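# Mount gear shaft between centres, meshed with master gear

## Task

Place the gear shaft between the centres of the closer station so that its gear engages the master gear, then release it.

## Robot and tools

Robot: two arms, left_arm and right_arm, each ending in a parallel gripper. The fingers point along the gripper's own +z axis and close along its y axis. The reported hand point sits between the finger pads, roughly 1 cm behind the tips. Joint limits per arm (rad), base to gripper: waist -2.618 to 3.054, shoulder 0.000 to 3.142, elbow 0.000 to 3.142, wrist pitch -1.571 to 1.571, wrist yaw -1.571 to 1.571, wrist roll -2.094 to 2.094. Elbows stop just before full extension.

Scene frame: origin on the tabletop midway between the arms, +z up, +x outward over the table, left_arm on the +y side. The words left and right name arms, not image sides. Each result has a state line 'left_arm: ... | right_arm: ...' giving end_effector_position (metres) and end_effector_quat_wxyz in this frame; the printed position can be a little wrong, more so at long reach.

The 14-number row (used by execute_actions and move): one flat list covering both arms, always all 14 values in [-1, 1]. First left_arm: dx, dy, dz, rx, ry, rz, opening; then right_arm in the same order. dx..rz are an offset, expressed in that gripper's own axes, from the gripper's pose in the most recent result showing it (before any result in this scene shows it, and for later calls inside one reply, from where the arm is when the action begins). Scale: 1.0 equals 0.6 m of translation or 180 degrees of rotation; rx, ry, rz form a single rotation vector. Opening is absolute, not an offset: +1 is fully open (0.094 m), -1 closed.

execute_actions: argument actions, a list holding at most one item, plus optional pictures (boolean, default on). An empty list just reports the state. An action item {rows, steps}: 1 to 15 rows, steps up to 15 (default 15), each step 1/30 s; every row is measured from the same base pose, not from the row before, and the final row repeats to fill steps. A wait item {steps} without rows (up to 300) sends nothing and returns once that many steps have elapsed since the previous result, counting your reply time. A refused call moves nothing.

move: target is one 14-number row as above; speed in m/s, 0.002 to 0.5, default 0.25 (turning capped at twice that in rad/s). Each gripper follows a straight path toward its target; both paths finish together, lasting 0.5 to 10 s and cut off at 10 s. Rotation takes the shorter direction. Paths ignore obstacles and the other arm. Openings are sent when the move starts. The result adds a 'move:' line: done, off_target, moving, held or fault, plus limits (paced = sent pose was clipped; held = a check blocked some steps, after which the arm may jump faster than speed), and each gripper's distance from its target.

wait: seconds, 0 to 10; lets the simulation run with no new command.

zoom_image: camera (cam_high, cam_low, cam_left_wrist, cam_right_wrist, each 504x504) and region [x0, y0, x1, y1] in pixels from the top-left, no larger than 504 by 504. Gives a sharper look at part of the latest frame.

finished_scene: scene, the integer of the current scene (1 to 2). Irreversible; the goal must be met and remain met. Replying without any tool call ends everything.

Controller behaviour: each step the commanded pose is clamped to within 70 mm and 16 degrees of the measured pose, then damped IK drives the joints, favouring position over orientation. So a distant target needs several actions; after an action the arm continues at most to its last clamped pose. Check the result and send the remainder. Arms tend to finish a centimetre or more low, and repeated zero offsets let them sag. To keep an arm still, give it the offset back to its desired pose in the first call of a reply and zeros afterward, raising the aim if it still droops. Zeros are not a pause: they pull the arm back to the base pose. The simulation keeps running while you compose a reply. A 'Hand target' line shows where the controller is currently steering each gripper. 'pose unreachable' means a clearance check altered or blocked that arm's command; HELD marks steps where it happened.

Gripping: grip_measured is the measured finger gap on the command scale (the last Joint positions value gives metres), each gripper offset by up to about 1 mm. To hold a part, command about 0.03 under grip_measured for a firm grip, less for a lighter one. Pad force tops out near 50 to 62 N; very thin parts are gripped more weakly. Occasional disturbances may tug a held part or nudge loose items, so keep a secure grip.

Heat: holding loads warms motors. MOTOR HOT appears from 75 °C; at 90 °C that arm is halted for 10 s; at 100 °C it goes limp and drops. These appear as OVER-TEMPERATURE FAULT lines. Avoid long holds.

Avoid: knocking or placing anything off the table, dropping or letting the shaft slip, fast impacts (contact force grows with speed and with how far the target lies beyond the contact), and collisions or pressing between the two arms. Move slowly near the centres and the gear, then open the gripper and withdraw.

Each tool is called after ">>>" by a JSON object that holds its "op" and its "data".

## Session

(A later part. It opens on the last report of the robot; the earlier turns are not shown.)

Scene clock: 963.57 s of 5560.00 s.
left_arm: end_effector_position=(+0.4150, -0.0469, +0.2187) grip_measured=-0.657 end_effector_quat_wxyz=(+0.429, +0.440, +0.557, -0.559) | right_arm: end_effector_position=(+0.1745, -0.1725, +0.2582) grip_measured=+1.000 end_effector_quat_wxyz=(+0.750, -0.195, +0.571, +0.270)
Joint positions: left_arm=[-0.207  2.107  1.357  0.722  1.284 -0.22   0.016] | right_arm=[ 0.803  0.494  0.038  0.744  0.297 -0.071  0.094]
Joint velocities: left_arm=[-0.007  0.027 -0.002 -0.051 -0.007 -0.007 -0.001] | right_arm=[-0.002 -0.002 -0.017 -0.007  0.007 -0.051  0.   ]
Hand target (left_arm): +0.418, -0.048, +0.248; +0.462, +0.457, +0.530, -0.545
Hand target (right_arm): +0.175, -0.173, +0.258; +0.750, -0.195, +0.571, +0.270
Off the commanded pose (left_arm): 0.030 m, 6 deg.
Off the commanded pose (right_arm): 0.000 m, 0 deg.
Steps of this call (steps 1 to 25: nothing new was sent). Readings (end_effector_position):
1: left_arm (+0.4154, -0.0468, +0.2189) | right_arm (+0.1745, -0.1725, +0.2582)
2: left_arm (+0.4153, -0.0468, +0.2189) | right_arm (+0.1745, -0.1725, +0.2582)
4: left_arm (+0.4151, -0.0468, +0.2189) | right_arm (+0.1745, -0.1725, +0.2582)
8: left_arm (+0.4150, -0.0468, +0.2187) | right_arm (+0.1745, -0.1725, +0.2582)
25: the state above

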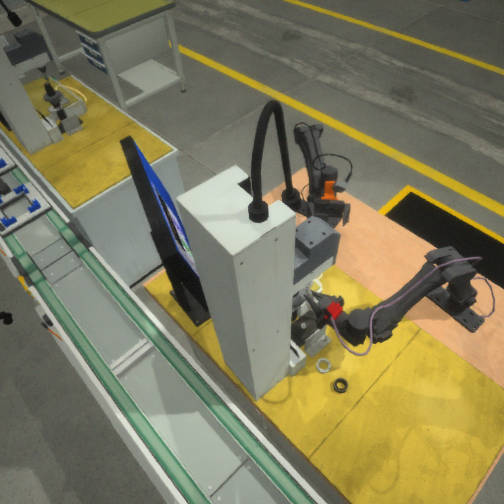

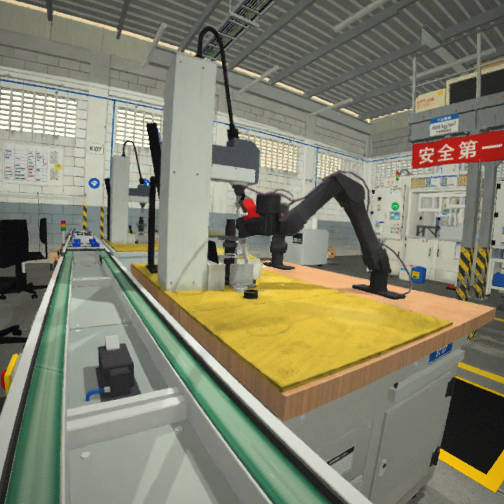

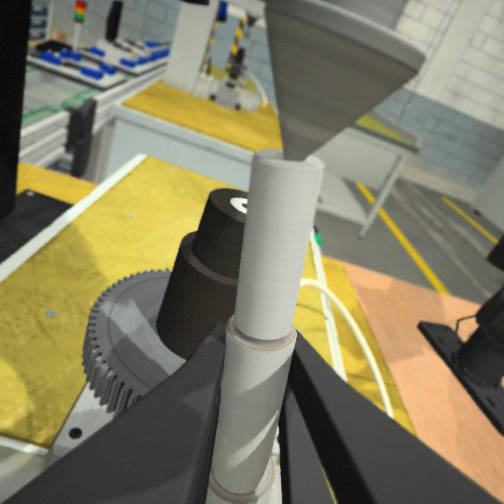

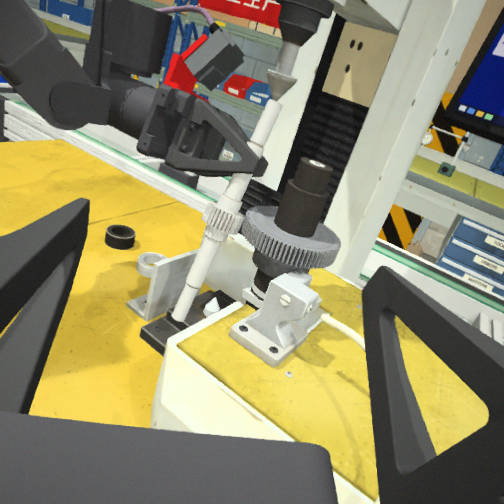

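>>> {"op": "execute_actions", "data": {"actions": [{"rows": [[-0.051,-0.006,0.001,0,-0.009,0.029,-0.70,0,0,0,0,0,0,1.0],[-0.053,-0.0066,0.001,0,-0.009,0.029,-0.70,0,0,0,0,0,0,1.0],[-0.055,-0.0072,0.0007,0,-0.009,0.029,-0.70,0,0,0,0,0,0,1.0],[-0.057,-0.0078,0.0005,0,-0.009,0.029,-0.70,0,0,0,0,0,0,1.0],[-0.059,-0.0085,0.0004,0,-0.009,0.029,-0.70,0,0,0,0,0,0,1.0],[-0.061,-0.0091,0.0003,0,-0.009,0.029,-0.70,0,0,0,0,0,0,1.0],[-0.063,-0.0097,0.0002,0,-0.009,0.029,-0.70,0,0,0,0,0,0,1.0],[-0.065,-0.0104,0,0,-0.009,0.029,-0.70,0,0,0,0,0,0,1.0],[-0.067,-0.011,-0.0001,0,-0.009,0.029,-0.70,0,0,0,0,0,0,1.0],[-0.069,-0.0116,-0.0002,0,-0.009,0.029,-0.70,0,0,0,0,0,0,1.0],[-0.071,-0.0123,-0.0003,0,-0.009,0.029,-0.70,0,0,0,0,0,0,1.0],[-0.073,-0.0129,-0.0004,0,-0.009,0.029,-0.70,0,0,0,0,0,0,1.0],[-0.075,-0.0135,-0.0005,0,-0.009,0.029,-0.70,0,0,0,0,0,0,1.0],[-0.0765,-0.014,-0.0006,0,-0.009,0.029,-0.70,0,0,0,0,0,0,1.0],[-0.0777,-0.0145,-0.0007,0,-0.009,0.029,-0.70,0,0,0,0,0,0,1.0]], "steps": 15}], "pictures": false}}

>>> {"op": "execute_actions", "data": {"actions": [{"steps": 25}]}}

Scene clock: 982.47 s of 5560.00 s.
left_arm: end_effector_position=(+0.4143, -0.0469, +0.2172) grip_measured=-0.657 end_effector_quat_wxyz=(+0.417, +0.435, +0.565, -0.564) | right_arm: end_effector_position=(+0.1745, -0.1725, +0.2582) grip_measured=+1.000 end_effector_quat_wxyz=(+0.750, -0.195, +0.571, +0.270)
Joint positions: left_arm=[-0.207  2.104  1.363  0.679  1.289 -0.219  0.016] | right_arm=[ 0.803  0.494  0.038  0.744  0.297 -0.071  0.094]
Joint velocities: left_arm=[-0.007 -0.042  0.007 -0.198 -0.022  0.037 -0.001] | right_arm=[-0.027 -0.012  0.007  0.007 -0.066 -0.037  0.   ]
Hand target (left_arm): +0.415, -0.046, +0.265; +0.462, +0.457, +0.530, -0.545
Hand target (right_arm): +0.175, -0.173, +0.258; +0.750, -0.195, +0.571, +0.270
Off the commanded pose (left_arm): 0.049 m, 7 deg.
Off the commanded pose (right_arm): 0.000 m, 0 deg.
Steps of this call (steps 1 to 90: nothing new was sent; then 15.40 s passed at rest; steps 91 to 105: all 15 steps of this action). Readings (end_effector_position):
91: left_arm (+0.4150, -0.0469, +0.2187) | right_arm (+0.1745, -0.1725, +0.2582)
92: left_arm (+0.4149, -0.0469, +0.2185) | right_arm (+0.1745, -0.1725, +0.2582)
94: left_arm (+0.4149, -0.0469, +0.2182) | right_arm (+0.1745, -0.1725, +0.2582)
98: left_arm (+0.4148, -0.0468, +0.2171) | right_arm (+0.1745, -0.1725, +0.2582)
105: the state above

Scene clock: 983.30 s of 5560.00 s.
left_arm: end_effector_position=(+0.4135, -0.0467, +0.2173) grip_measured=-0.657 end_effector_quat_wxyz=(+0.412, +0.432, +0.569, -0.565) | right_arm: end_effector_position=(+0.1745, -0.1725, +0.2582) grip_measured=+1.000 end_effector_quat_wxyz=(+0.750, -0.195, +0.571, +0.270)
Joint positions: left_arm=[-0.207  2.099  1.363  0.661  1.29  -0.219  0.016] | right_arm=[ 0.803  0.494  0.038  0.744  0.297 -0.071  0.094]
Joint velocities: left_arm=[ 0.007 -0.017 -0.012 -0.007  0.007 -0.007 -0.   ] | right_arm=[ 0.012  0.002 -0.007  0.022  0.007 -0.022  0.   ]
Hand target (left_arm): +0.414, -0.046, +0.265; +0.462, +0.457, +0.530, -0.545
Hand target (right_arm): +0.175, -0.173, +0.258; +0.750, -0.195, +0.571, +0.270
Off the commanded pose (left_arm): 0.049 m, 8 deg.
Off the commanded pose (right_arm): 0.000 m, 0 deg.
Steps of this call (steps 1 to 25: nothing new was sent). Readings (end_effector_position):
1: left_arm (+0.4140, -0.0468, +0.2174) | right_arm (+0.1745, -0.1725, +0.2582)
2: left_arm (+0.4138, -0.0468, +0.2173) | right_arm (+0.1745, -0.1725, +0.2582)
4: left_arm (+0.4137, -0.0468, +0.2173) | right_arm (+0.1745, -0.1725, +0.2582)
8: left_arm (+0.4136, -0.0467, +0.2173) | right_arm (+0.1745, -0.1725, +0.2582)
25: the state above

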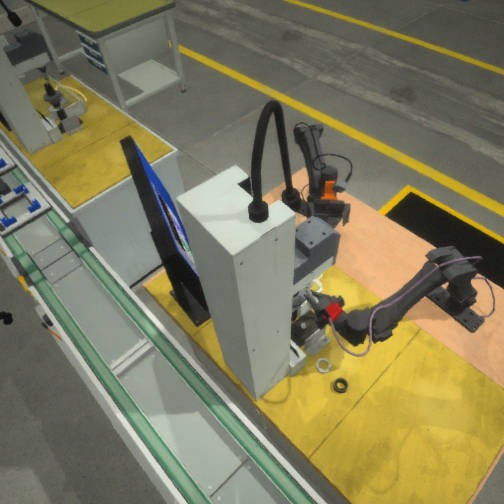

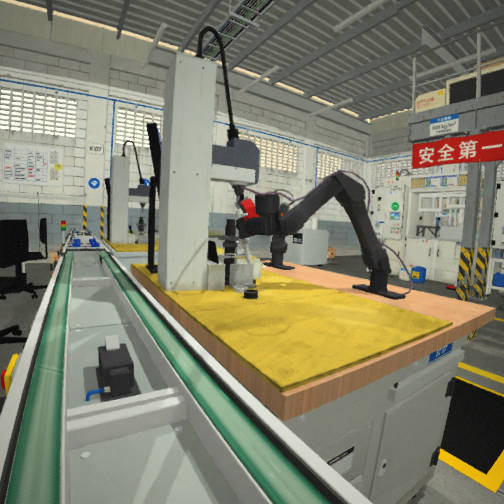

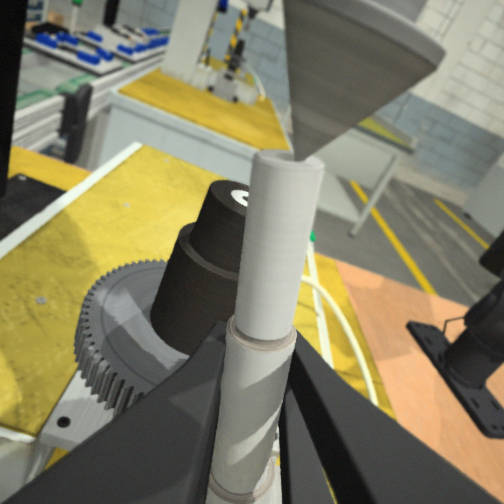

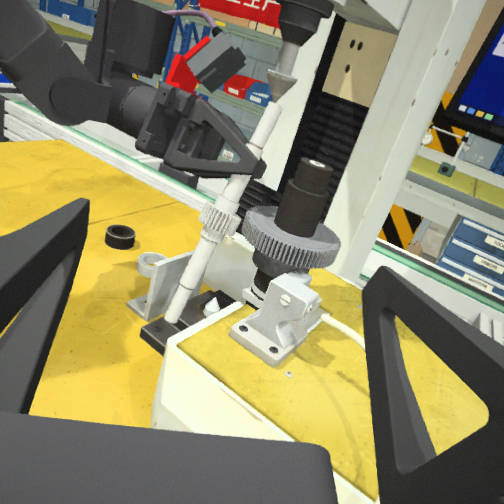

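>>> {"op": "execute_actions", "data": {"actions": [{"rows": [[-0.080,-0.0163,-0.002,0,-0.0143,0.045,-0.70,0,0,0,0,0,0,1.0],[-0.081,-0.0166,-0.002,0,-0.0148,0.047,-0.70,0,0,0,0,0,0,1.0],[-0.082,-0.017,-0.002,0,-0.0153,0.049,-0.70,0,0,0,0,0,0,1.0],[-0.083,-0.0174,-0.002,0,-0.0158,0.051,-0.70,0,0,0,0,0,0,1.0],[-0.084,-0.0178,-0.002,0,-0.0163,0.053,-0.70,0,0,0,0,0,0,1.0],[-0.085,-0.0182,-0.002,0,-0.0168,0.055,-0.70,0,0,0,0,0,0,1.0],[-0.086,-0.0186,-0.002,0,-0.0173,0.057,-0.70,0,0,0,0,0,0,1.0],[-0.087,-0.019,-0.002,0,-0.0178,0.059,-0.70,0,0,0,0,0,0,1.0],[-0.0885,-0.0196,-0.002,0,-0.0183,0.061,-0.70,0,0,0,0,0,0,1.0],[-0.090,-0.0202,-0.002,0,-0.0188,0.063,-0.70,0,0,0,0,0,0,1.0],[-0.091,-0.0207,-0.002,0,-0.0193,0.065,-0.70,0,0,0,0,0,0,1.0],[-0.092,-0.0211,-0.002,0,-0.0198,0.067,-0.70,0,0,0,0,0,0,1.0],[-0.093,-0.0215,-0.002,0,-0.0203,0.069,-0.70,0,0,0,0,0,0,1.0],[-0.094,-0.022,-0.002,0,-0.0207,0.071,-0.70,0,0,0,0,0,0,1.0],[-0.0953,-0.0224,-0.002,0,-0.021,0.073,-0.70,0,0,0,0,0,0,1.0]], "steps": 15}], "pictures": false}}

>>> {"op": "execute_actions", "data": {"actions": [{"steps": 25}]}}

Scene clock: 1020.50 s of 5560.00 s.
left_arm: end_effector_position=(+0.4139, -0.0468, +0.2191) grip_measured=-0.657 end_effector_quat_wxyz=(+0.423, +0.440, +0.561, -0.559) | right_arm: end_effector_position=(+0.1745, -0.1725, +0.2582) grip_measured=+1.000 end_effector_quat_wxyz=(+0.750, -0.195, +0.571, +0.270)
Joint positions: left_arm=[-0.207  2.099  1.363  0.676  1.288 -0.2    0.016] | right_arm=[ 0.803  0.494  0.038  0.744  0.297 -0.071  0.094]
Joint velocities: left_arm=[-0.002  0.007 -0.022 -0.022 -0.037  0.051 -0.   ] | right_arm=[-0.002 -0.012 -0.017 -0.037  0.007  0.051  0.   ]
Hand target (left_arm): +0.412, -0.045, +0.275; +0.490, +0.477, +0.503, -0.528
Hand target (right_arm): +0.175, -0.173, +0.258; +0.750, -0.195, +0.571, +0.270
Off the commanded pose (left_arm): 0.057 m, 12 deg.
Off the commanded pose (right_arm): 0.000 m, 0 deg.
Steps of this call (steps 1 to 90: nothing new was sent; then 33.70 s passed at rest; steps 91 to 105: all 15 steps of this action). Readings (end_effector_position):
91: left_arm (+0.4135, -0.0467, +0.2173) | right_arm (+0.1745, -0.1725, +0.2582)
92: left_arm (+0.4135, -0.0467, +0.2173) | right_arm (+0.1745, -0.1725, +0.2582)
94: left_arm (+0.4135, -0.0467, +0.2173) | right_arm (+0.1745, -0.1725, +0.2582)
98: left_arm (+0.4135, -0.0467, +0.2176) | right_arm (+0.1745, -0.1725, +0.2582)
105: the state above

Scene clock: 1021.33 s of 5560.00 s.
left_arm: end_effector_position=(+0.4144, -0.0468, +0.2193) grip_measured=-0.657 end_effector_quat_wxyz=(+0.427, +0.442, +0.559, -0.557) | right_arm: end_effector_position=(+0.1745, -0.1725, +0.2582) grip_measured=+1.000 end_effector_quat_wxyz=(+0.750, -0.195, +0.571, +0.270)
Joint positions: left_arm=[-0.207  2.099  1.363  0.678  1.285 -0.192  0.016] | right_arm=[ 0.803  0.494  0.038  0.744  0.297 -0.071  0.094]
Joint velocities: left_arm=[-0.002 -0.002  0.002 -0.022 -0.022  0.007  0.   ] | right_arm=[-0.007 -0.012  0.007  0.037 -0.051 -0.051  0.   ]
Hand target (left_arm): +0.412, -0.045, +0.275; +0.491, +0.477, +0.503, -0.528
Hand target (right_arm): +0.175, -0.173, +0.258; +0.750, -0.195, +0.571, +0.270
Off the commanded pose (left_arm): 0.057 m, 11 deg.
Off the commanded pose (right_arm): 0.000 m, 0 deg.
Steps of this call (steps 1 to 25: nothing new was sent). Readings (end_effector_position):
1: left_arm (+0.4140, -0.0468, +0.2192) | right_arm (+0.1745, -0.1725, +0.2582)
2: left_arm (+0.4142, -0.0468, +0.2193) | right_arm (+0.1745, -0.1725, +0.2582)
4: left_arm (+0.4142, -0.0468, +0.2194) | right_arm (+0.1745, -0.1725, +0.2582)
8: left_arm (+0.4144, -0.0468, +0.2193) | right_arm (+0.1745, -0.1725, +0.2582)
25: the state above

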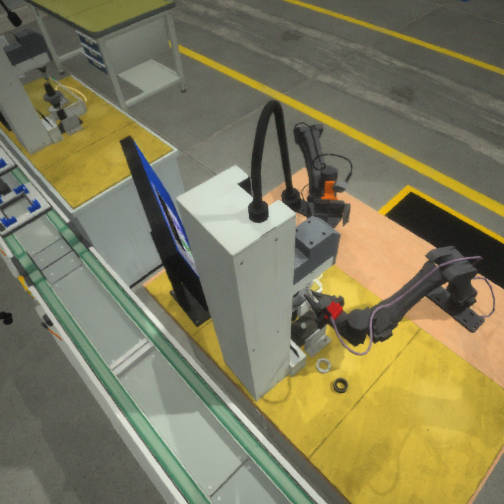

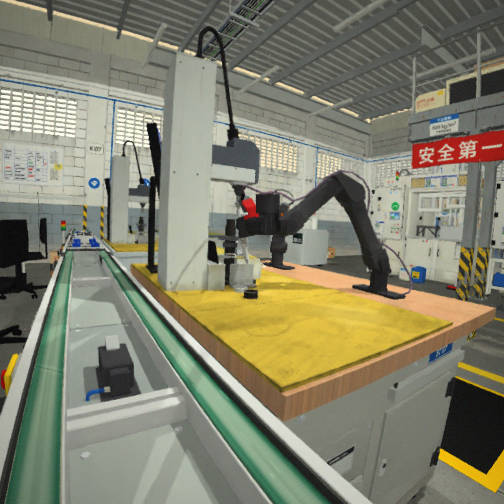

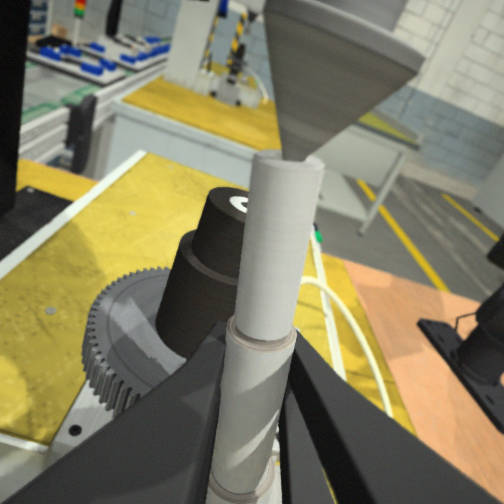

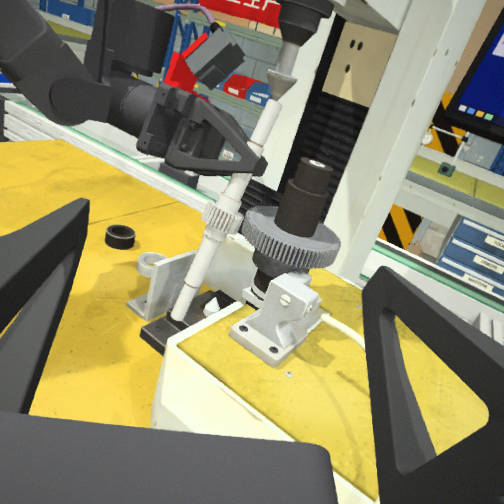

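>>> {"op": "execute_actions", "data": {"actions": [{"rows": [[-0.094,-0.020,-0.002,0,-0.019,0.060,-0.70,0,0,0,0,0,0,1.0],[-0.096,-0.0205,-0.002,0,-0.0195,0.062,-0.70,0,0,0,0,0,0,1.0],[-0.098,-0.021,-0.002,0,-0.020,0.064,-0.70,0,0,0,0,0,0,1.0],[-0.100,-0.0215,-0.002,0,-0.0205,0.066,-0.70,0,0,0,0,0,0,1.0],[-0.102,-0.022,-0.002,0,-0.021,0.068,-0.70,0,0,0,0,0,0,1.0],[-0.104,-0.0225,-0.002,0,-0.0215,0.070,-0.70,0,0,0,0,0,0,1.0],[-0.106,-0.023,-0.002,0,-0.022,0.072,-0.70,0,0,0,0,0,0,1.0],[-0.108,-0.0235,-0.002,0,-0.0225,0.074,-0.70,0,0,0,0,0,0,1.0],[-0.110,-0.024,-0.002,0,-0.023,0.076,-0.70,0,0,0,0,0,0,1.0],[-0.112,-0.0245,-0.002,0,-0.0235,0.078,-0.70,0,0,0,0,0,0,1.0],[-0.113,-0.025,-0.002,0,-0.024,0.080,-0.70,0,0,0,0,0,0,1.0]], "steps": 15}], "pictures": false}}

>>> {"op": "execute_actions", "data": {"actions": [{"steps": 25}]}}

Scene clock: 1036.80 s of 5560.00 s.
left_arm: end_effector_position=(+0.4156, -0.0457, +0.2216) grip_measured=-0.657 end_effector_quat_wxyz=(+0.436, +0.447, +0.554, -0.549) | right_arm: end_effector_position=(+0.1745, -0.1725, +0.2582) grip_measured=+1.000 end_effector_quat_wxyz=(+0.750, -0.195, +0.571, +0.270)
Joint positions: left_arm=[-0.205  2.094  1.363  0.678  1.28  -0.169  0.016] | right_arm=[ 0.803  0.494  0.038  0.744  0.297 -0.071  0.094]
Joint velocities: left_arm=[ 0.007 -0.012  0.007 -0.066 -0.007 -0.007 -0.001] | right_arm=[-0.002 -0.012  0.017  0.007  0.066  0.066  0.   ]
Hand target (left_arm): +0.410, -0.045, +0.287; +0.511, +0.490, +0.485, -0.514
Hand target (right_arm): +0.175, -0.173, +0.258; +0.750, -0.195, +0.571, +0.270
Off the commanded pose (left_arm): 0.067 m, 14 deg.
Off the commanded pose (right_arm): 0.000 m, 0 deg.
Steps of this call (steps 1 to 90: nothing new was sent; then 11.97 s passed at rest; steps 91 to 105: all 15 steps of this action). Readings (end_effector_position):
91: left_arm (+0.4144, -0.0468, +0.2193) | right_arm (+0.1745, -0.1725, +0.2582)
92: left_arm (+0.4145, -0.0468, +0.2193) | right_arm (+0.1745, -0.1725, +0.2582)
94: left_arm (+0.4146, -0.0468, +0.2197) | right_arm (+0.1745, -0.1725, +0.2582)
98: left_arm (+0.4151, -0.0459, +0.2213) | right_arm (+0.1745, -0.1725, +0.2582)
105: the state above

Scene clock: 1037.63 s of 5560.00 s.
left_arm: end_effector_position=(+0.4158, -0.0457, +0.2216) grip_measured=-0.657 end_effector_quat_wxyz=(+0.438, +0.448, +0.554, -0.548) | right_arm: end_effector_position=(+0.1745, -0.1725, +0.2582) grip_measured=+1.000 end_effector_quat_wxyz=(+0.750, -0.195, +0.571, +0.270)
Joint positions: left_arm=[-0.205  2.094  1.363  0.678  1.279 -0.166  0.016] | right_arm=[ 0.803  0.494  0.038  0.744  0.297 -0.071  0.094]
Joint velocities: left_arm=[-0.007 -0.012  0.007 -0.051 -0.051  0.051 -0.001] | right_arm=[-0.017  0.002 -0.007 -0.081  0.007  0.007  0.   ]
Hand target (left_arm): +0.410, -0.045, +0.287; +0.511, +0.490, +0.485, -0.514
Hand target (right_arm): +0.175, -0.173, +0.258; +0.750, -0.195, +0.571, +0.270
Off the commanded pose (left_arm): 0.067 m, 13 deg.
Off the commanded pose (right_arm): 0.000 m, 0 deg.
Steps of this call (steps 1 to 25: nothing new was sent). Readings (end_effector_position):
1: left_arm (+0.4157, -0.0457, +0.2216) | right_arm (+0.1745, -0.1725, +0.2582)
2: left_arm (+0.4157, -0.0457, +0.2216) | right_arm (+0.1745, -0.1725, +0.2582)
4: left_arm (+0.4157, -0.0457, +0.2216) | right_arm (+0.1745, -0.1725, +0.2582)
8: left_arm (+0.4158, -0.0457, +0.2216) | right_arm (+0.1745, -0.1725, +0.2582)
25: the state above

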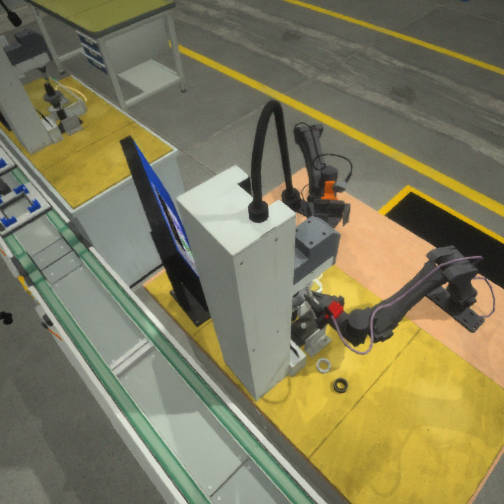

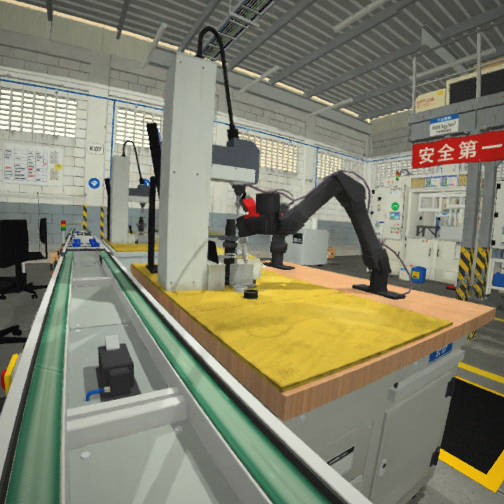

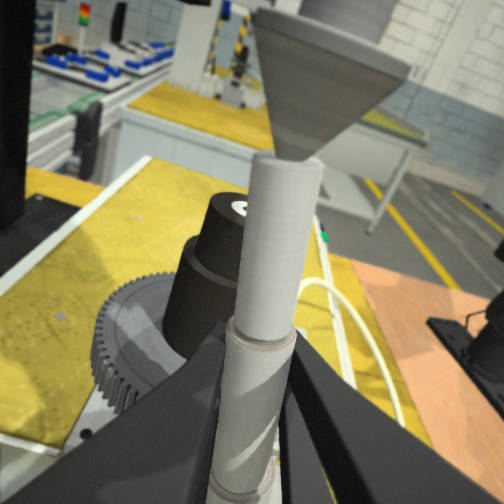

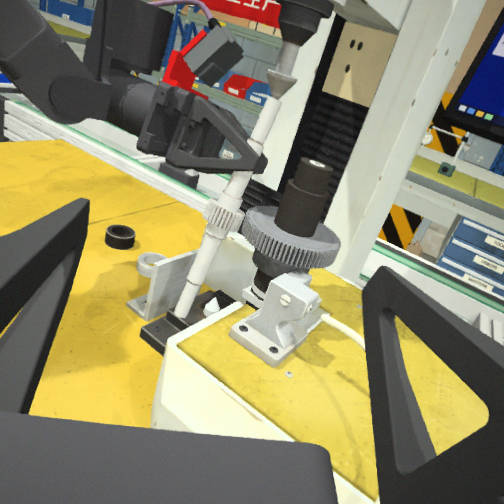

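>>> {"op": "zoom_image", "data": {"camera": "cam_right_wrist", "region": [220, 40, 340, 160]}}

>>> {"op": "zoom_image", "data": {"camera": "cam_low", "region": [190, 120, 310, 240]}}

>>> {"op": "zoom_image", "data": {"camera": "cam_high", "region": [250, 190, 400, 370]}}

Region (220, 40, 340, 160) of cam_right_wrist's 504x504 image, scaled by 4.200, with more detail than that image has.

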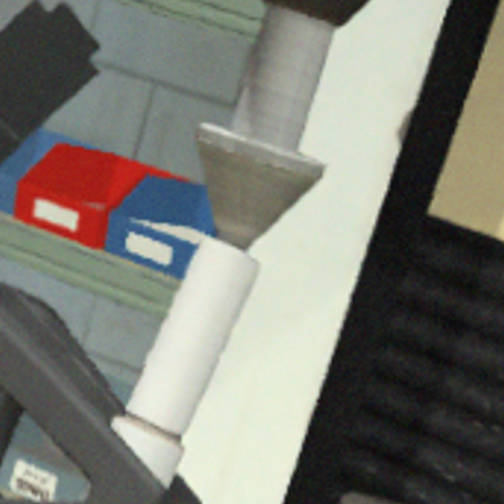

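Region (190, 120, 310, 240) of cam_low's 504x504 image, scaled by 4.200, with more detail than that image has.

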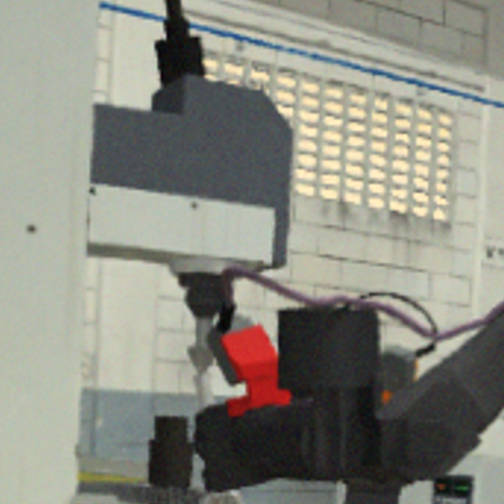

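Region (250, 190, 400, 370) of cam_high's 504x504 image, scaled by 2.800, with more detail than that image has.

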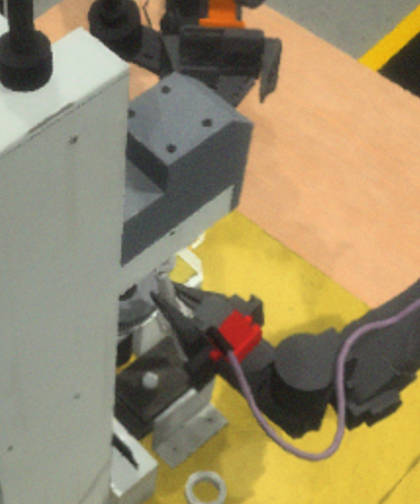

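>>> {"op": "execute_actions", "data": {"actions": [{"rows": [[-0.095,-0.022,0,0,-0.019,0.065,-0.70,0.001,-0.001,0.004,0.001,-0.003,0,0.9],[-0.095,-0.022,0,0,-0.019,0.065,-0.70,0.002,-0.003,0.010,0.002,-0.007,0,0.8],[-0.095,-0.022,0,0,-0.019,0.065,-0.70,0.004,-0.005,0.018,0.003,-0.011,0,0.7],[-0.095,-0.022,0,0,-0.019,0.065,-0.70,0.006,-0.0076,0.027,0.004,-0.015,0,0.6],[-0.095,-0.022,0,0,-0.019,0.065,-0.70,0.008,-0.0104,0.037,0.006,-0.019,0,0.5],[-0.095,-0.022,0,0,-0.019,0.065,-0.70,0.010,-0.013,0.047,0.007,-0.023,0,0.4],[-0.095,-0.022,0,0,-0.019,0.065,-0.70,0.012,-0.016,0.057,0.008,-0.027,0,0.3],[-0.095,-0.022,0,0,-0.019,0.065,-0.70,0.014,-0.019,0.067,0.009,-0.031,0,0.2],[-0.095,-0.022,0,0,-0.019,0.065,-0.70,0.016,-0.0217,0.077,0.010,-0.035,0,0.2],[-0.095,-0.022,0,0,-0.019,0.065,-0.70,0.018,-0.0245,0.087,0.012,-0.039,0,0.2],[-0.095,-0.022,0,0,-0.019,0.065,-0.70,0.020,-0.027,0.097,0.013,-0.043,0,0.2],[-0.095,-0.022,0,0,-0.019,0.065,-0.70,0.022,-0.030,0.107,0.014,-0.047,0,0.2],[-0.095,-0.022,0,0,-0.019,0.065,-0.70,0.024,-0.033,0.117,0.015,-0.051,0,0.2],[-0.095,-0.022,0,0,-0.019,0.065,-0.70,0.026,-0.0357,0.127,0.016,-0.054,0,0.2],[-0.095,-0.022,0,0,-0.019,0.065,-0.70,0.028,-0.0385,0.137,0.017,-0.056,0,0.2]], "steps": 15}], "pictures": false}}

>>> {"op": "execute_actions", "data": {"actions": [{"steps": 20}], "pictures": false}}

Scene clock: 1119.10 s of 5560.00 s.
left_arm: end_effector_position=(+0.4169, -0.0457, +0.2212) grip_measured=-0.657 end_effector_quat_wxyz=(+0.444, +0.452, +0.552, -0.543) | right_arm: end_effector_position=(+0.2412, -0.1476, +0.2205) grip_measured=+0.201 end_effector_quat_wxyz=(+0.729, -0.200, +0.615, +0.224)
Joint positions: left_arm=[-0.205  2.094  1.363  0.675  1.273 -0.145  0.016] | right_arm=[ 0.616  1.172  0.124  1.215  0.182 -0.047  0.056]
Joint velocities: left_arm=[-0.007 -0.017  0.007 -0.037 -0.022  0.081  0.   ] | right_arm=[-0.31   1.541  0.491  1.282 -0.212  0.11  -0.001]
Hand target (left_arm): +0.411, -0.045, +0.279; +0.506, +0.487, +0.493, -0.514
Hand target (right_arm): +0.247, -0.144, +0.260; +0.770, -0.172, +0.559, +0.255
Off the commanded pose (left_arm): 0.059 m, 11 deg.
Off the commanded pose (right_arm): 0.046 m, 17 deg; orientation clipped at the last step of the last action.
Steps of this call (steps 1 to 90: nothing new was sent; then 77.97 s passed at rest; steps 91 to 105: all 15 steps of this action). Readings (end_effector_position):
91: left_arm (+0.4159, -0.0457, +0.2215) | right_arm (+0.1747, -0.1723, +0.2584)
92: left_arm (+0.4161, -0.0457, +0.2213) | right_arm (+0.1755, -0.1716, +0.2584)
94: left_arm (+0.4163, -0.0457, +0.2212) | right_arm (+0.1819, -0.1696, +0.2539)
98: left_arm (+0.4167, -0.0457, +0.2212) | right_arm (+0.2039, -0.1633, +0.2285)
105: the state above

Scene clock: 1119.77 s of 5560.00 s.
left_arm: end_effector_position=(+0.4169, -0.0457, +0.2212) grip_measured=-0.657 end_effector_quat_wxyz=(+0.444, +0.452, +0.552, -0.543) | right_arm: end_effector_position=(+0.2449, -0.1441, +0.2479) grip_measured=+0.201 end_effector_quat_wxyz=(+0.761, -0.182, +0.571, +0.248)
Joint positions: left_arm=[-0.205  2.094  1.363  0.675  1.272 -0.144  0.016] | right_arm=[ 0.599  1.266  0.155  1.4    0.151 -0.039  0.056]
Joint velocities: left_arm=[-0.007  0.007 -0.002 -0.037 -0.022 -0.022 -0.001] | right_arm=[-0.012 -0.022 -0.017  0.007 -0.066  0.007 -0.   ]
Hand target (left_arm): +0.411, -0.045, +0.279; +0.506, +0.487, +0.493, -0.514
Hand target (right_arm): +0.248, -0.144, +0.260; +0.770, -0.172, +0.559, +0.255
Off the commanded pose (left_arm): 0.059 m, 11 deg.
Off the commanded pose (right_arm): 0.020 m, 10 deg; orientation clipped at the last step of the last action.
Steps of this call (steps 1 to 20: nothing new was sent). Readings (end_effector_position):
1: left_arm (+0.4169, -0.0457, +0.2212) | right_arm (+0.2463, -0.1451, +0.2217)
2: left_arm (+0.4169, -0.0457, +0.2212) | right_arm (+0.2493, -0.1433, +0.2229)
4: left_arm (+0.4169, -0.0457, +0.2212) | right_arm (+0.2499, -0.1424, +0.2276)
8: left_arm (+0.4169, -0.0457, +0.2212) | right_arm (+0.2470, -0.1433, +0.2403)
20: the state above

>>> {"op": "execute_actions", "data": {"actions": [{"rows": [[-0.095,-0.019,0,0.002,-0.018,0.057,-0.70,-0.018,-0.002,0.012,0,-0.012,0,0.2],[-0.095,-0.019,0,0.002,-0.018,0.057,-0.70,-0.0175,-0.003,0.017,0,-0.013,0,0.2],[-0.095,-0.019,0,0.002,-0.018,0.057,-0.70,-0.017,-0.0045,0.023,0,-0.014,0,0.2],[-0.095,-0.019,0,0.002,-0.018,0.057,-0.70,-0.016,-0.006,0.031,0,-0.015,0,0.2],[-0.095,-0.019,0,0.002,-0.018,0.057,-0.70,-0.015,-0.0075,0.039,0,-0.0165,0,0.2],[-0.095,-0.019,0,0.002,-0.018,0.057,-0.70,-0.014,-0.009,0.048,0,-0.018,0,0.2],[-0.095,-0.019,0,0.002,-0.018,0.057,-0.70,-0.013,-0.011,0.057,0,-0.0195,0,0.2],[-0.095,-0.019,0,0.002,-0.018,0.057,-0.70,-0.012,-0.0127,0.066,0,-0.021,0,0.2],[-0.095,-0.019,0,0.002,-0.018,0.057,-0.70,-0.011,-0.0144,0.075,0,-0.0225,0,0.2],[-0.095,-0.019,0,0.002,-0.018,0.057,-0.70,-0.010,-0.016,0.084,0,-0.024,0,0.2],[-0.095,-0.019,0,0.002,-0.018,0.057,-0.70,-0.009,-0.018,0.093,0,-0.0255,0,0.2],[-0.095,-0.019,0,0.002,-0.018,0.057,-0.70,-0.008,-0.0195,0.101,0,-0.027,0,0.2],[-0.095,-0.019,0,0.002,-0.018,0.057,-0.70,-0.007,-0.021,0.109,0,-0.028,0,0.2],[-0.095,-0.019,0,0.002,-0.018,0.057,-0.70,-0.006,-0.022,0.115,0,-0.029,0,0.2],[-0.095,-0.019,0,0.002,-0.018,0.057,-0.70,-0.005,-0.023,0.120,0,-0.030,0,0.2]], "steps": 15}], "pictures": false}}

>>> {"op": "execute_actions", "data": {"actions": [{"steps": 25}]}}

Scene clock: 1143.10 s of 5560.00 s.
left_arm: end_effector_position=(+0.4169, -0.0457, +0.2210) grip_measured=-0.657 end_effector_quat_wxyz=(+0.444, +0.452, +0.552, -0.543) | right_arm: end_effector_position=(+0.3004, -0.1211, +0.2536) grip_measured=+0.201 end_effector_quat_wxyz=(+0.773, -0.178, +0.560, +0.240)
Joint positions: left_arm=[-0.205  2.094  1.363  0.673  1.272 -0.144  0.016] | right_arm=[ 0.509  1.559  0.362  1.513  0.078 -0.034  0.056]
Joint velocities: left_arm=[-0.007  0.002 -0.012 -0.007 -0.051  0.022 -0.   ] | right_arm=[-0.115  0.549  0.476  0.242 -0.154 -0.066 -0.001]
Hand target (left_arm): +0.412, -0.045, +0.278; +0.504, +0.486, +0.495, -0.515
Hand target (right_arm): +0.307, -0.117, +0.269; +0.787, -0.172, +0.536, +0.254
Off the commanded pose (left_arm): 0.058 m, 11 deg.
Off the commanded pose (right_arm): 0.020 m, 4 deg.
Steps of this call (steps 1 to 90: nothing new was sent; then 19.83 s passed at rest; steps 91 to 105: all 15 steps of this action). Readings (end_effector_position):
91: left_arm (+0.4169, -0.0457, +0.2211) | right_arm (+0.2448, -0.1441, +0.2484)
92: left_arm (+0.4169, -0.0457, +0.2210) | right_arm (+0.2451, -0.1443, +0.2484)
94: left_arm (+0.4169, -0.0457, +0.2210) | right_arm (+0.2490, -0.1436, +0.2491)
98: left_arm (+0.4169, -0.0457, +0.2210) | right_arm (+0.2669, -0.1368, +0.2497)
105: the state above

Scene clock: 1143.93 s of 5560.00 s.
left_arm: end_effector_position=(+0.4169, -0.0457, +0.2210) grip_measured=-0.657 end_effector_quat_wxyz=(+0.444, +0.452, +0.552, -0.543) | right_arm: end_effector_position=(+0.3034, -0.1171, +0.2598) grip_measured=+0.201 end_effector_quat_wxyz=(+0.780, -0.179, +0.547, +0.248)
Joint positions: left_arm=[-0.205  2.094  1.363  0.673  1.272 -0.144  0.016] | right_arm=[ 0.503  1.59   0.388  1.548  0.056 -0.029  0.056]
Joint velocities: left_arm=[-0.002 -0.017 -0.012 -0.007 -0.007 -0.007 -0.   ] | right_arm=[ 0.007 -0.017 -0.002 -0.022 -0.037  0.007 -0.   ]
Hand target (left_arm): +0.412, -0.045, +0.278; +0.504, +0.486, +0.495, -0.515
Hand target (right_arm): +0.307, -0.117, +0.269; +0.787, -0.172, +0.536, +0.254
Off the commanded pose (left_arm): 0.058 m, 11 deg.
Off the commanded pose (right_arm): 0.012 m, 2 deg.
Steps of this call (steps 1 to 25: nothing new was sent). Readings (end_effector_position):
1: left_arm (+0.4169, -0.0457, +0.2210) | right_arm (+0.3035, -0.1194, +0.2542)
2: left_arm (+0.4169, -0.0457, +0.2210) | right_arm (+0.3053, -0.1182, +0.2545)
4: left_arm (+0.4169, -0.0457, +0.2210) | right_arm (+0.3056, -0.1174, +0.2551)
8: left_arm (+0.4169, -0.0457, +0.2210) | right_arm (+0.3042, -0.1172, +0.2580)
25: the state above

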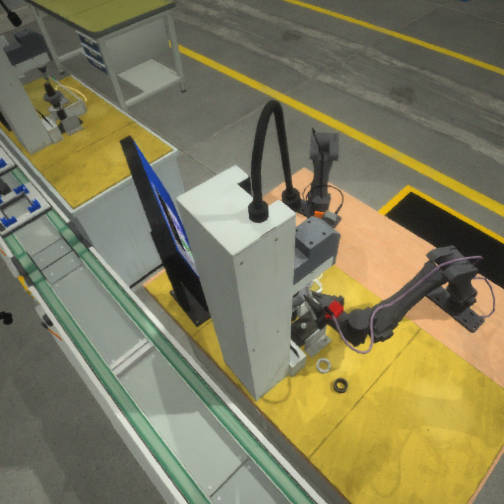

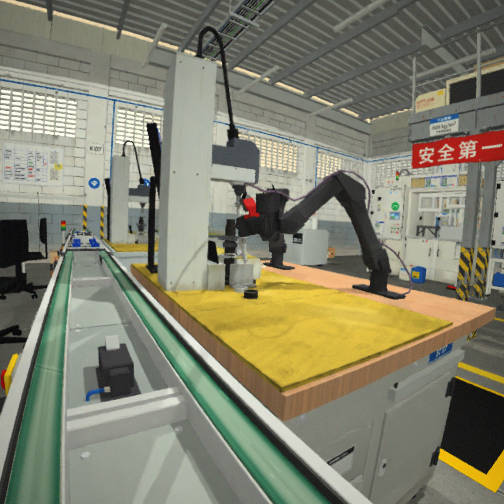

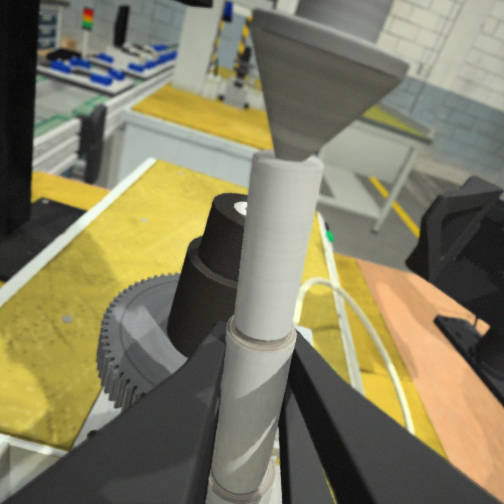

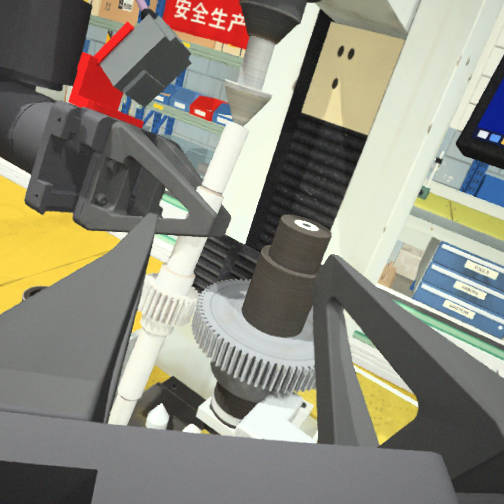

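>>> {"op": "execute_actions", "data": {"actions": [{"rows": [[-0.095,-0.019,0,0.002,-0.018,0.057,-0.70,-0.013,0.001,0.013,0,-0.010,0,0.2],[-0.095,-0.019,0,0.002,-0.018,0.057,-0.70,-0.0125,0.003,0.018,0,-0.010,0,0.2],[-0.095,-0.019,0,0.002,-0.018,0.057,-0.70,-0.012,0.005,0.025,0,-0.010,0,0.2],[-0.095,-0.019,0,0.002,-0.018,0.057,-0.70,-0.011,0.008,0.033,0,-0.010,0,0.2],[-0.095,-0.019,0,0.002,-0.018,0.057,-0.70,-0.0103,0.011,0.042,0,-0.010,0,0.2],[-0.095,-0.019,0,0.002,-0.018,0.057,-0.70,-0.0095,0.014,0.051,0,-0.010,0,0.2],[-0.095,-0.019,0,0.002,-0.018,0.057,-0.70,-0.0087,0.017,0.060,0,-0.010,0,0.2],[-0.095,-0.019,0,0.002,-0.018,0.057,-0.70,-0.008,0.020,0.069,0,-0.010,0,0.2],[-0.095,-0.019,0,0.002,-0.018,0.057,-0.70,-0.0072,0.023,0.078,0,-0.010,0,0.2],[-0.095,-0.019,0,0.002,-0.018,0.057,-0.70,-0.0064,0.026,0.087,0,-0.010,0,0.2],[-0.095,-0.019,0,0.002,-0.018,0.057,-0.70,-0.0056,0.029,0.096,0,-0.010,0,0.2],[-0.095,-0.019,0,0.002,-0.018,0.057,-0.70,-0.0048,0.032,0.105,0,-0.010,0,0.2],[-0.095,-0.019,0,0.002,-0.018,0.057,-0.70,-0.004,0.034,0.113,0,-0.010,0,0.2],[-0.095,-0.019,0,0.002,-0.018,0.057,-0.70,-0.0035,0.036,0.120,0,-0.010,0,0.2],[-0.095,-0.019,0,0.002,-0.018,0.057,-0.70,-0.003,0.037,0.125,0,-0.010,0,0.2]], "steps": 15}], "pictures": false}}

>>> {"op": "execute_actions", "data": {"actions": [{"steps": 25}]}}

Scene clock: 1179.63 s of 5560.00 s.
left_arm: end_effector_position=(+0.4169, -0.0457, +0.2210) grip_measured=-0.657 end_effector_quat_wxyz=(+0.444, +0.452, +0.552, -0.543) | right_arm: end_effector_position=(+0.3360, -0.0702, +0.2878) grip_measured=+0.201 end_effector_quat_wxyz=(+0.793, -0.173, +0.523, +0.259)
Joint positions: left_arm=[-0.205  2.094  1.363  0.673  1.272 -0.143  0.016] | right_arm=[ 0.55   1.733  0.646  1.492  0.09  -0.042  0.056]
Joint velocities: left_arm=[-0.027  0.007  0.027  0.022  0.022 -0.051 -0.   ] | right_arm=[ 0.042  0.31   0.554 -0.271  0.022 -0.139  0.   ]
Hand target (left_arm): +0.413, -0.045, +0.278; +0.504, +0.486, +0.495, -0.515
Hand target (right_arm): +0.346, -0.060, +0.286; +0.788, -0.175, +0.534, +0.251
Off the commanded pose (left_arm): 0.058 m, 11 deg.
Off the commanded pose (right_arm): 0.016 m, 2 deg.
Steps of this call (steps 1 to 90: nothing new was sent; then 32.20 s passed at rest; steps 91 to 105: all 15 steps of this action). Readings (end_effector_position):
91: left_arm (+0.4169, -0.0457, +0.2210) | right_arm (+0.3033, -0.1170, +0.2599)
92: left_arm (+0.4169, -0.0457, +0.2210) | right_arm (+0.3036, -0.1168, +0.2602)
94: left_arm (+0.4169, -0.0457, +0.2210) | right_arm (+0.3065, -0.1144, +0.2627)
98: left_arm (+0.4169, -0.0457, +0.2210) | right_arm (+0.3158, -0.1001, +0.2741)
105: the state above

Scene clock: 1180.47 s of 5560.00 s.
left_arm: end_effector_position=(+0.4169, -0.0457, +0.2210) grip_measured=-0.657 end_effector_quat_wxyz=(+0.444, +0.452, +0.552, -0.543) | right_arm: end_effector_position=(+0.3432, -0.0647, +0.2836) grip_measured=+0.201 end_effector_quat_wxyz=(+0.788, -0.174, +0.533, +0.252)
Joint positions: left_arm=[-0.205  2.094  1.363  0.673  1.272 -0.143  0.016] | right_arm=[ 0.553  1.751  0.676  1.457  0.101 -0.047  0.056]
Joint velocities: left_arm=[ 0.002 -0.012 -0.012  0.051  0.007 -0.037  0.   ] | right_arm=[ 0.012 -0.007  0.022  0.051  0.095 -0.007 -0.001]
Hand target (left_arm): +0.413, -0.045, +0.278; +0.504, +0.486, +0.495, -0.515
Hand target (right_arm): +0.346, -0.060, +0.285; +0.788, -0.175, +0.534, +0.251
Off the commanded pose (left_arm): 0.058 m, 11 deg.
Off the commanded pose (right_arm): 0.008 m, 0 deg.
Steps of this call (steps 1 to 25: nothing new was sent). Readings (end_effector_position):
1: left_arm (+0.4169, -0.0457, +0.2210) | right_arm (+0.3386, -0.0673, +0.2884)
2: left_arm (+0.4169, -0.0457, +0.2210) | right_arm (+0.3402, -0.0655, +0.2883)
4: left_arm (+0.4169, -0.0457, +0.2210) | right_arm (+0.3418, -0.0647, +0.2866)
8: left_arm (+0.4169, -0.0457, +0.2210) | right_arm (+0.3428, -0.0647, +0.2845)
25: the state above

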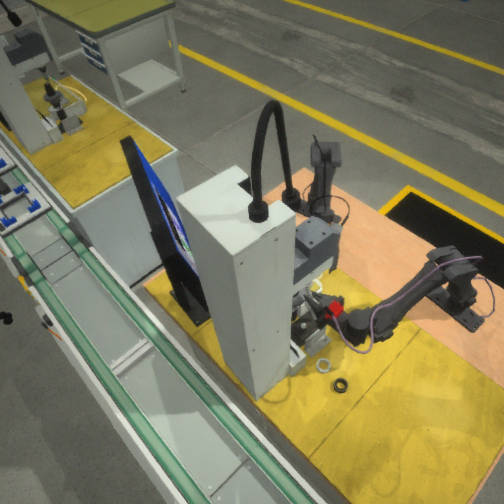

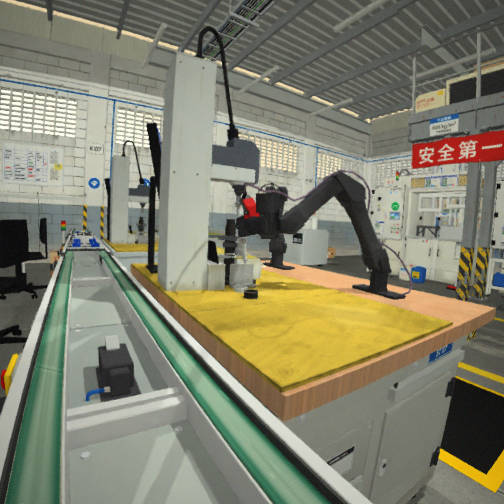

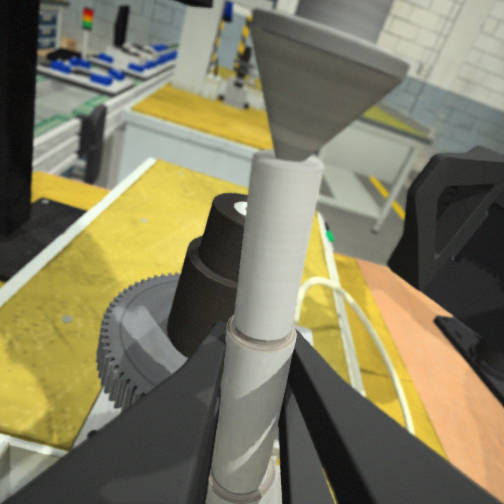

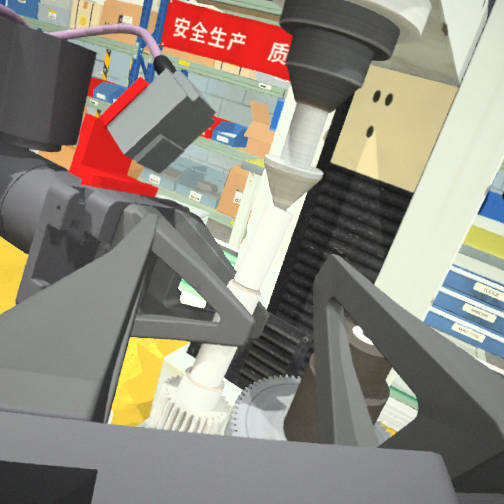

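>>> {"op": "execute_actions", "data": {"actions": [{"rows": [[-0.095,-0.019,0,0.002,-0.018,0.057,-0.70,0.001,-0.003,0.005,0,0,0,0.2],[-0.095,-0.019,0,0.002,-0.018,0.057,-0.70,0.002,-0.008,0.007,0,0,0,0.2],[-0.095,-0.019,0,0.002,-0.018,0.057,-0.70,0.004,-0.014,0.010,0,0,0,0.2],[-0.095,-0.019,0,0.002,-0.018,0.057,-0.70,0.006,-0.021,0.014,0,0,0,0.2],[-0.095,-0.019,0,0.002,-0.018,0.057,-0.70,0.008,-0.028,0.018,0,0,0,0.2],[-0.095,-0.019,0,0.002,-0.018,0.057,-0.70,0.010,-0.035,0.023,0,0,0,0.2],[-0.095,-0.019,0,0.002,-0.018,0.057,-0.70,0.012,-0.042,0.028,0,0,0,0.2],[-0.095,-0.019,0,0.002,-0.018,0.057,-0.70,0.014,-0.048,0.034,0,0,0,0.2],[-0.095,-0.019,0,0.002,-0.018,0.057,-0.70,0.015,-0.054,0.040,0,0,0,0.2],[-0.095,-0.019,0,0.002,-0.018,0.057,-0.70,0.016,-0.058,0.046,0,0,0,0.2],[-0.095,-0.019,0,0.002,-0.018,0.057,-0.70,0.017,-0.061,0.052,0,0,0,0.2],[-0.095,-0.019,0,0.002,-0.018,0.057,-0.70,0.018,-0.063,0.057,0,0,0,0.2],[-0.095,-0.019,0,0.002,-0.018,0.057,-0.70,0.019,-0.064,0.062,0,0,0,0.2],[-0.095,-0.019,0,0.002,-0.018,0.057,-0.70,0.020,-0.065,0.065,0,0,0,0.2],[-0.095,-0.019,0,0.002,-0.018,0.057,-0.70,0.020,-0.065,0.067,0,0,0,0.2]], "steps": 15}], "pictures": false}}

>>> {"op": "execute_actions", "data": {"actions": [{"steps": 25}]}}

Scene clock: 1204.47 s of 5560.00 s.
left_arm: end_effector_position=(+0.4169, -0.0457, +0.2210) grip_measured=-0.657 end_effector_quat_wxyz=(+0.444, +0.452, +0.552, -0.543) | right_arm: end_effector_position=(+0.3927, -0.0797, +0.2845) grip_measured=+0.201 end_effector_quat_wxyz=(+0.794, -0.169, +0.532, +0.240)
Joint positions: left_arm=[-0.205  2.094  1.363  0.673  1.272 -0.143  0.016] | right_arm=[ 0.431  1.846  0.802  1.43   0.01  -0.019  0.056]
Joint velocities: left_arm=[-0.017  0.007  0.012 -0.037  0.022  0.022  0.001] | right_arm=[-0.027  0.154  0.32  -0.154 -0.198  0.051 -0.   ]
Hand target (left_arm): +0.413, -0.045, +0.278; +0.504, +0.486, +0.495, -0.515
Hand target (right_arm): +0.399, -0.072, +0.287; +0.789, -0.175, +0.533, +0.251
Off the commanded pose (left_arm): 0.058 m, 11 deg.
Off the commanded pose (right_arm): 0.011 m, 2 deg.
Steps of this call (steps 1 to 90: nothing new was sent; then 20.50 s passed at rest; steps 91 to 105: all 15 steps of this action). Readings (end_effector_position):
91: left_arm (+0.4169, -0.0457, +0.2210) | right_arm (+0.3433, -0.0647, +0.2835)
92: left_arm (+0.4169, -0.0457, +0.2210) | right_arm (+0.3432, -0.0646, +0.2836)
94: left_arm (+0.4169, -0.0457, +0.2210) | right_arm (+0.3452, -0.0666, +0.2832)
98: left_arm (+0.4169, -0.0457, +0.2210) | right_arm (+0.3627, -0.0767, +0.2800)
105: the state above

Scene clock: 1205.30 s of 5560.00 s.
left_arm: end_effector_position=(+0.4169, -0.0457, +0.2210) grip_measured=-0.657 end_effector_quat_wxyz=(+0.444, +0.452, +0.552, -0.543) | right_arm: end_effector_position=(+0.3938, -0.0745, +0.2848) grip_measured=+0.201 end_effector_quat_wxyz=(+0.791, -0.177, +0.532, +0.247)
Joint positions: left_arm=[-0.205  2.094  1.363  0.673  1.272 -0.143  0.016] | right_arm=[ 0.43   1.853  0.818  1.416 -0.011 -0.013  0.056]
Joint velocities: left_arm=[ 0.002 -0.012 -0.007 -0.022 -0.007 -0.007 -0.001] | right_arm=[-0.012 -0.022 -0.017 -0.037  0.037 -0.066  0.001]
Hand target (left_arm): +0.413, -0.045, +0.278; +0.504, +0.486, +0.495, -0.515
Hand target (right_arm): +0.399, -0.072, +0.287; +0.789, -0.175, +0.533, +0.251
Off the commanded pose (left_arm): 0.058 m, 11 deg.
Off the commanded pose (right_arm): 0.007 m, 1 deg.
Steps of this call (steps 1 to 25: nothing new was sent). Readings (end_effector_position):
1: left_arm (+0.4169, -0.0457, +0.2210) | right_arm (+0.3940, -0.0783, +0.2854)
2: left_arm (+0.4169, -0.0457, +0.2210) | right_arm (+0.3945, -0.0772, +0.2858)
4: left_arm (+0.4169, -0.0457, +0.2210) | right_arm (+0.3943, -0.0761, +0.2860)
8: left_arm (+0.4169, -0.0457, +0.2210) | right_arm (+0.3940, -0.0751, +0.2853)
25: the state above

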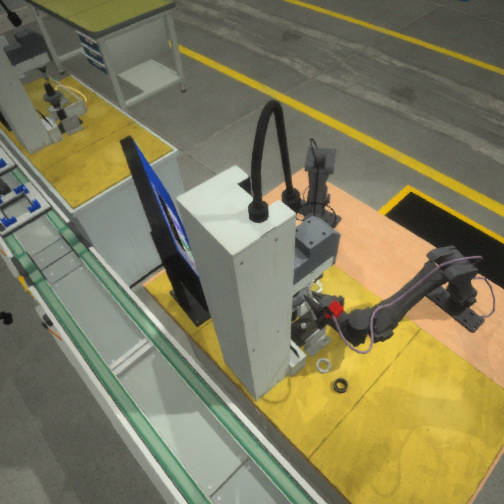

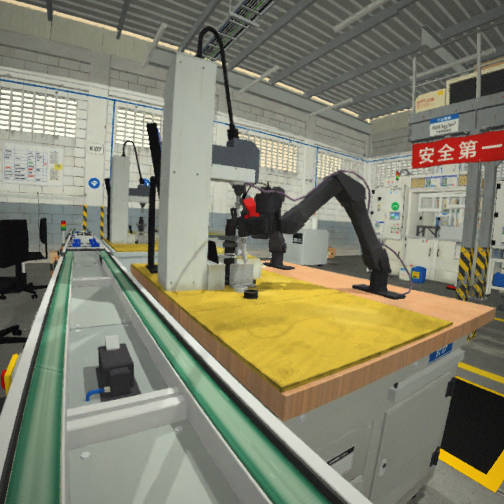

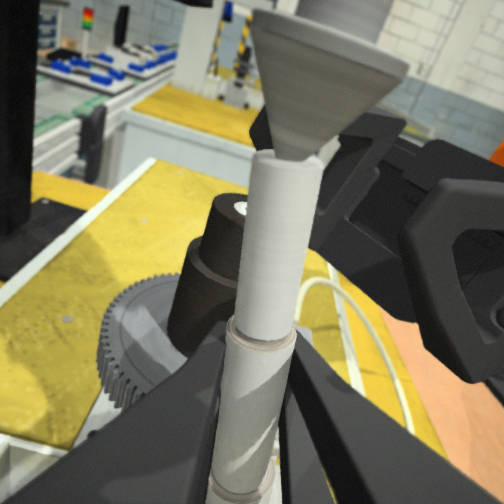

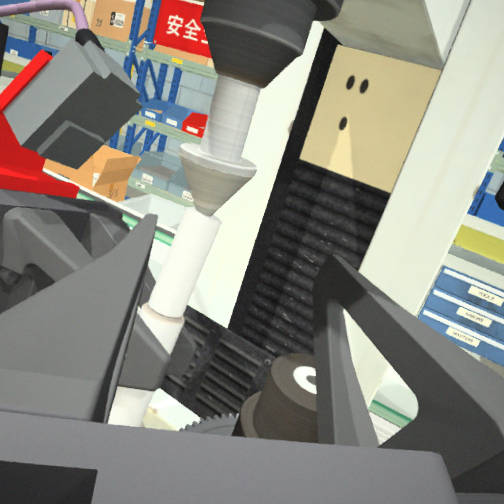

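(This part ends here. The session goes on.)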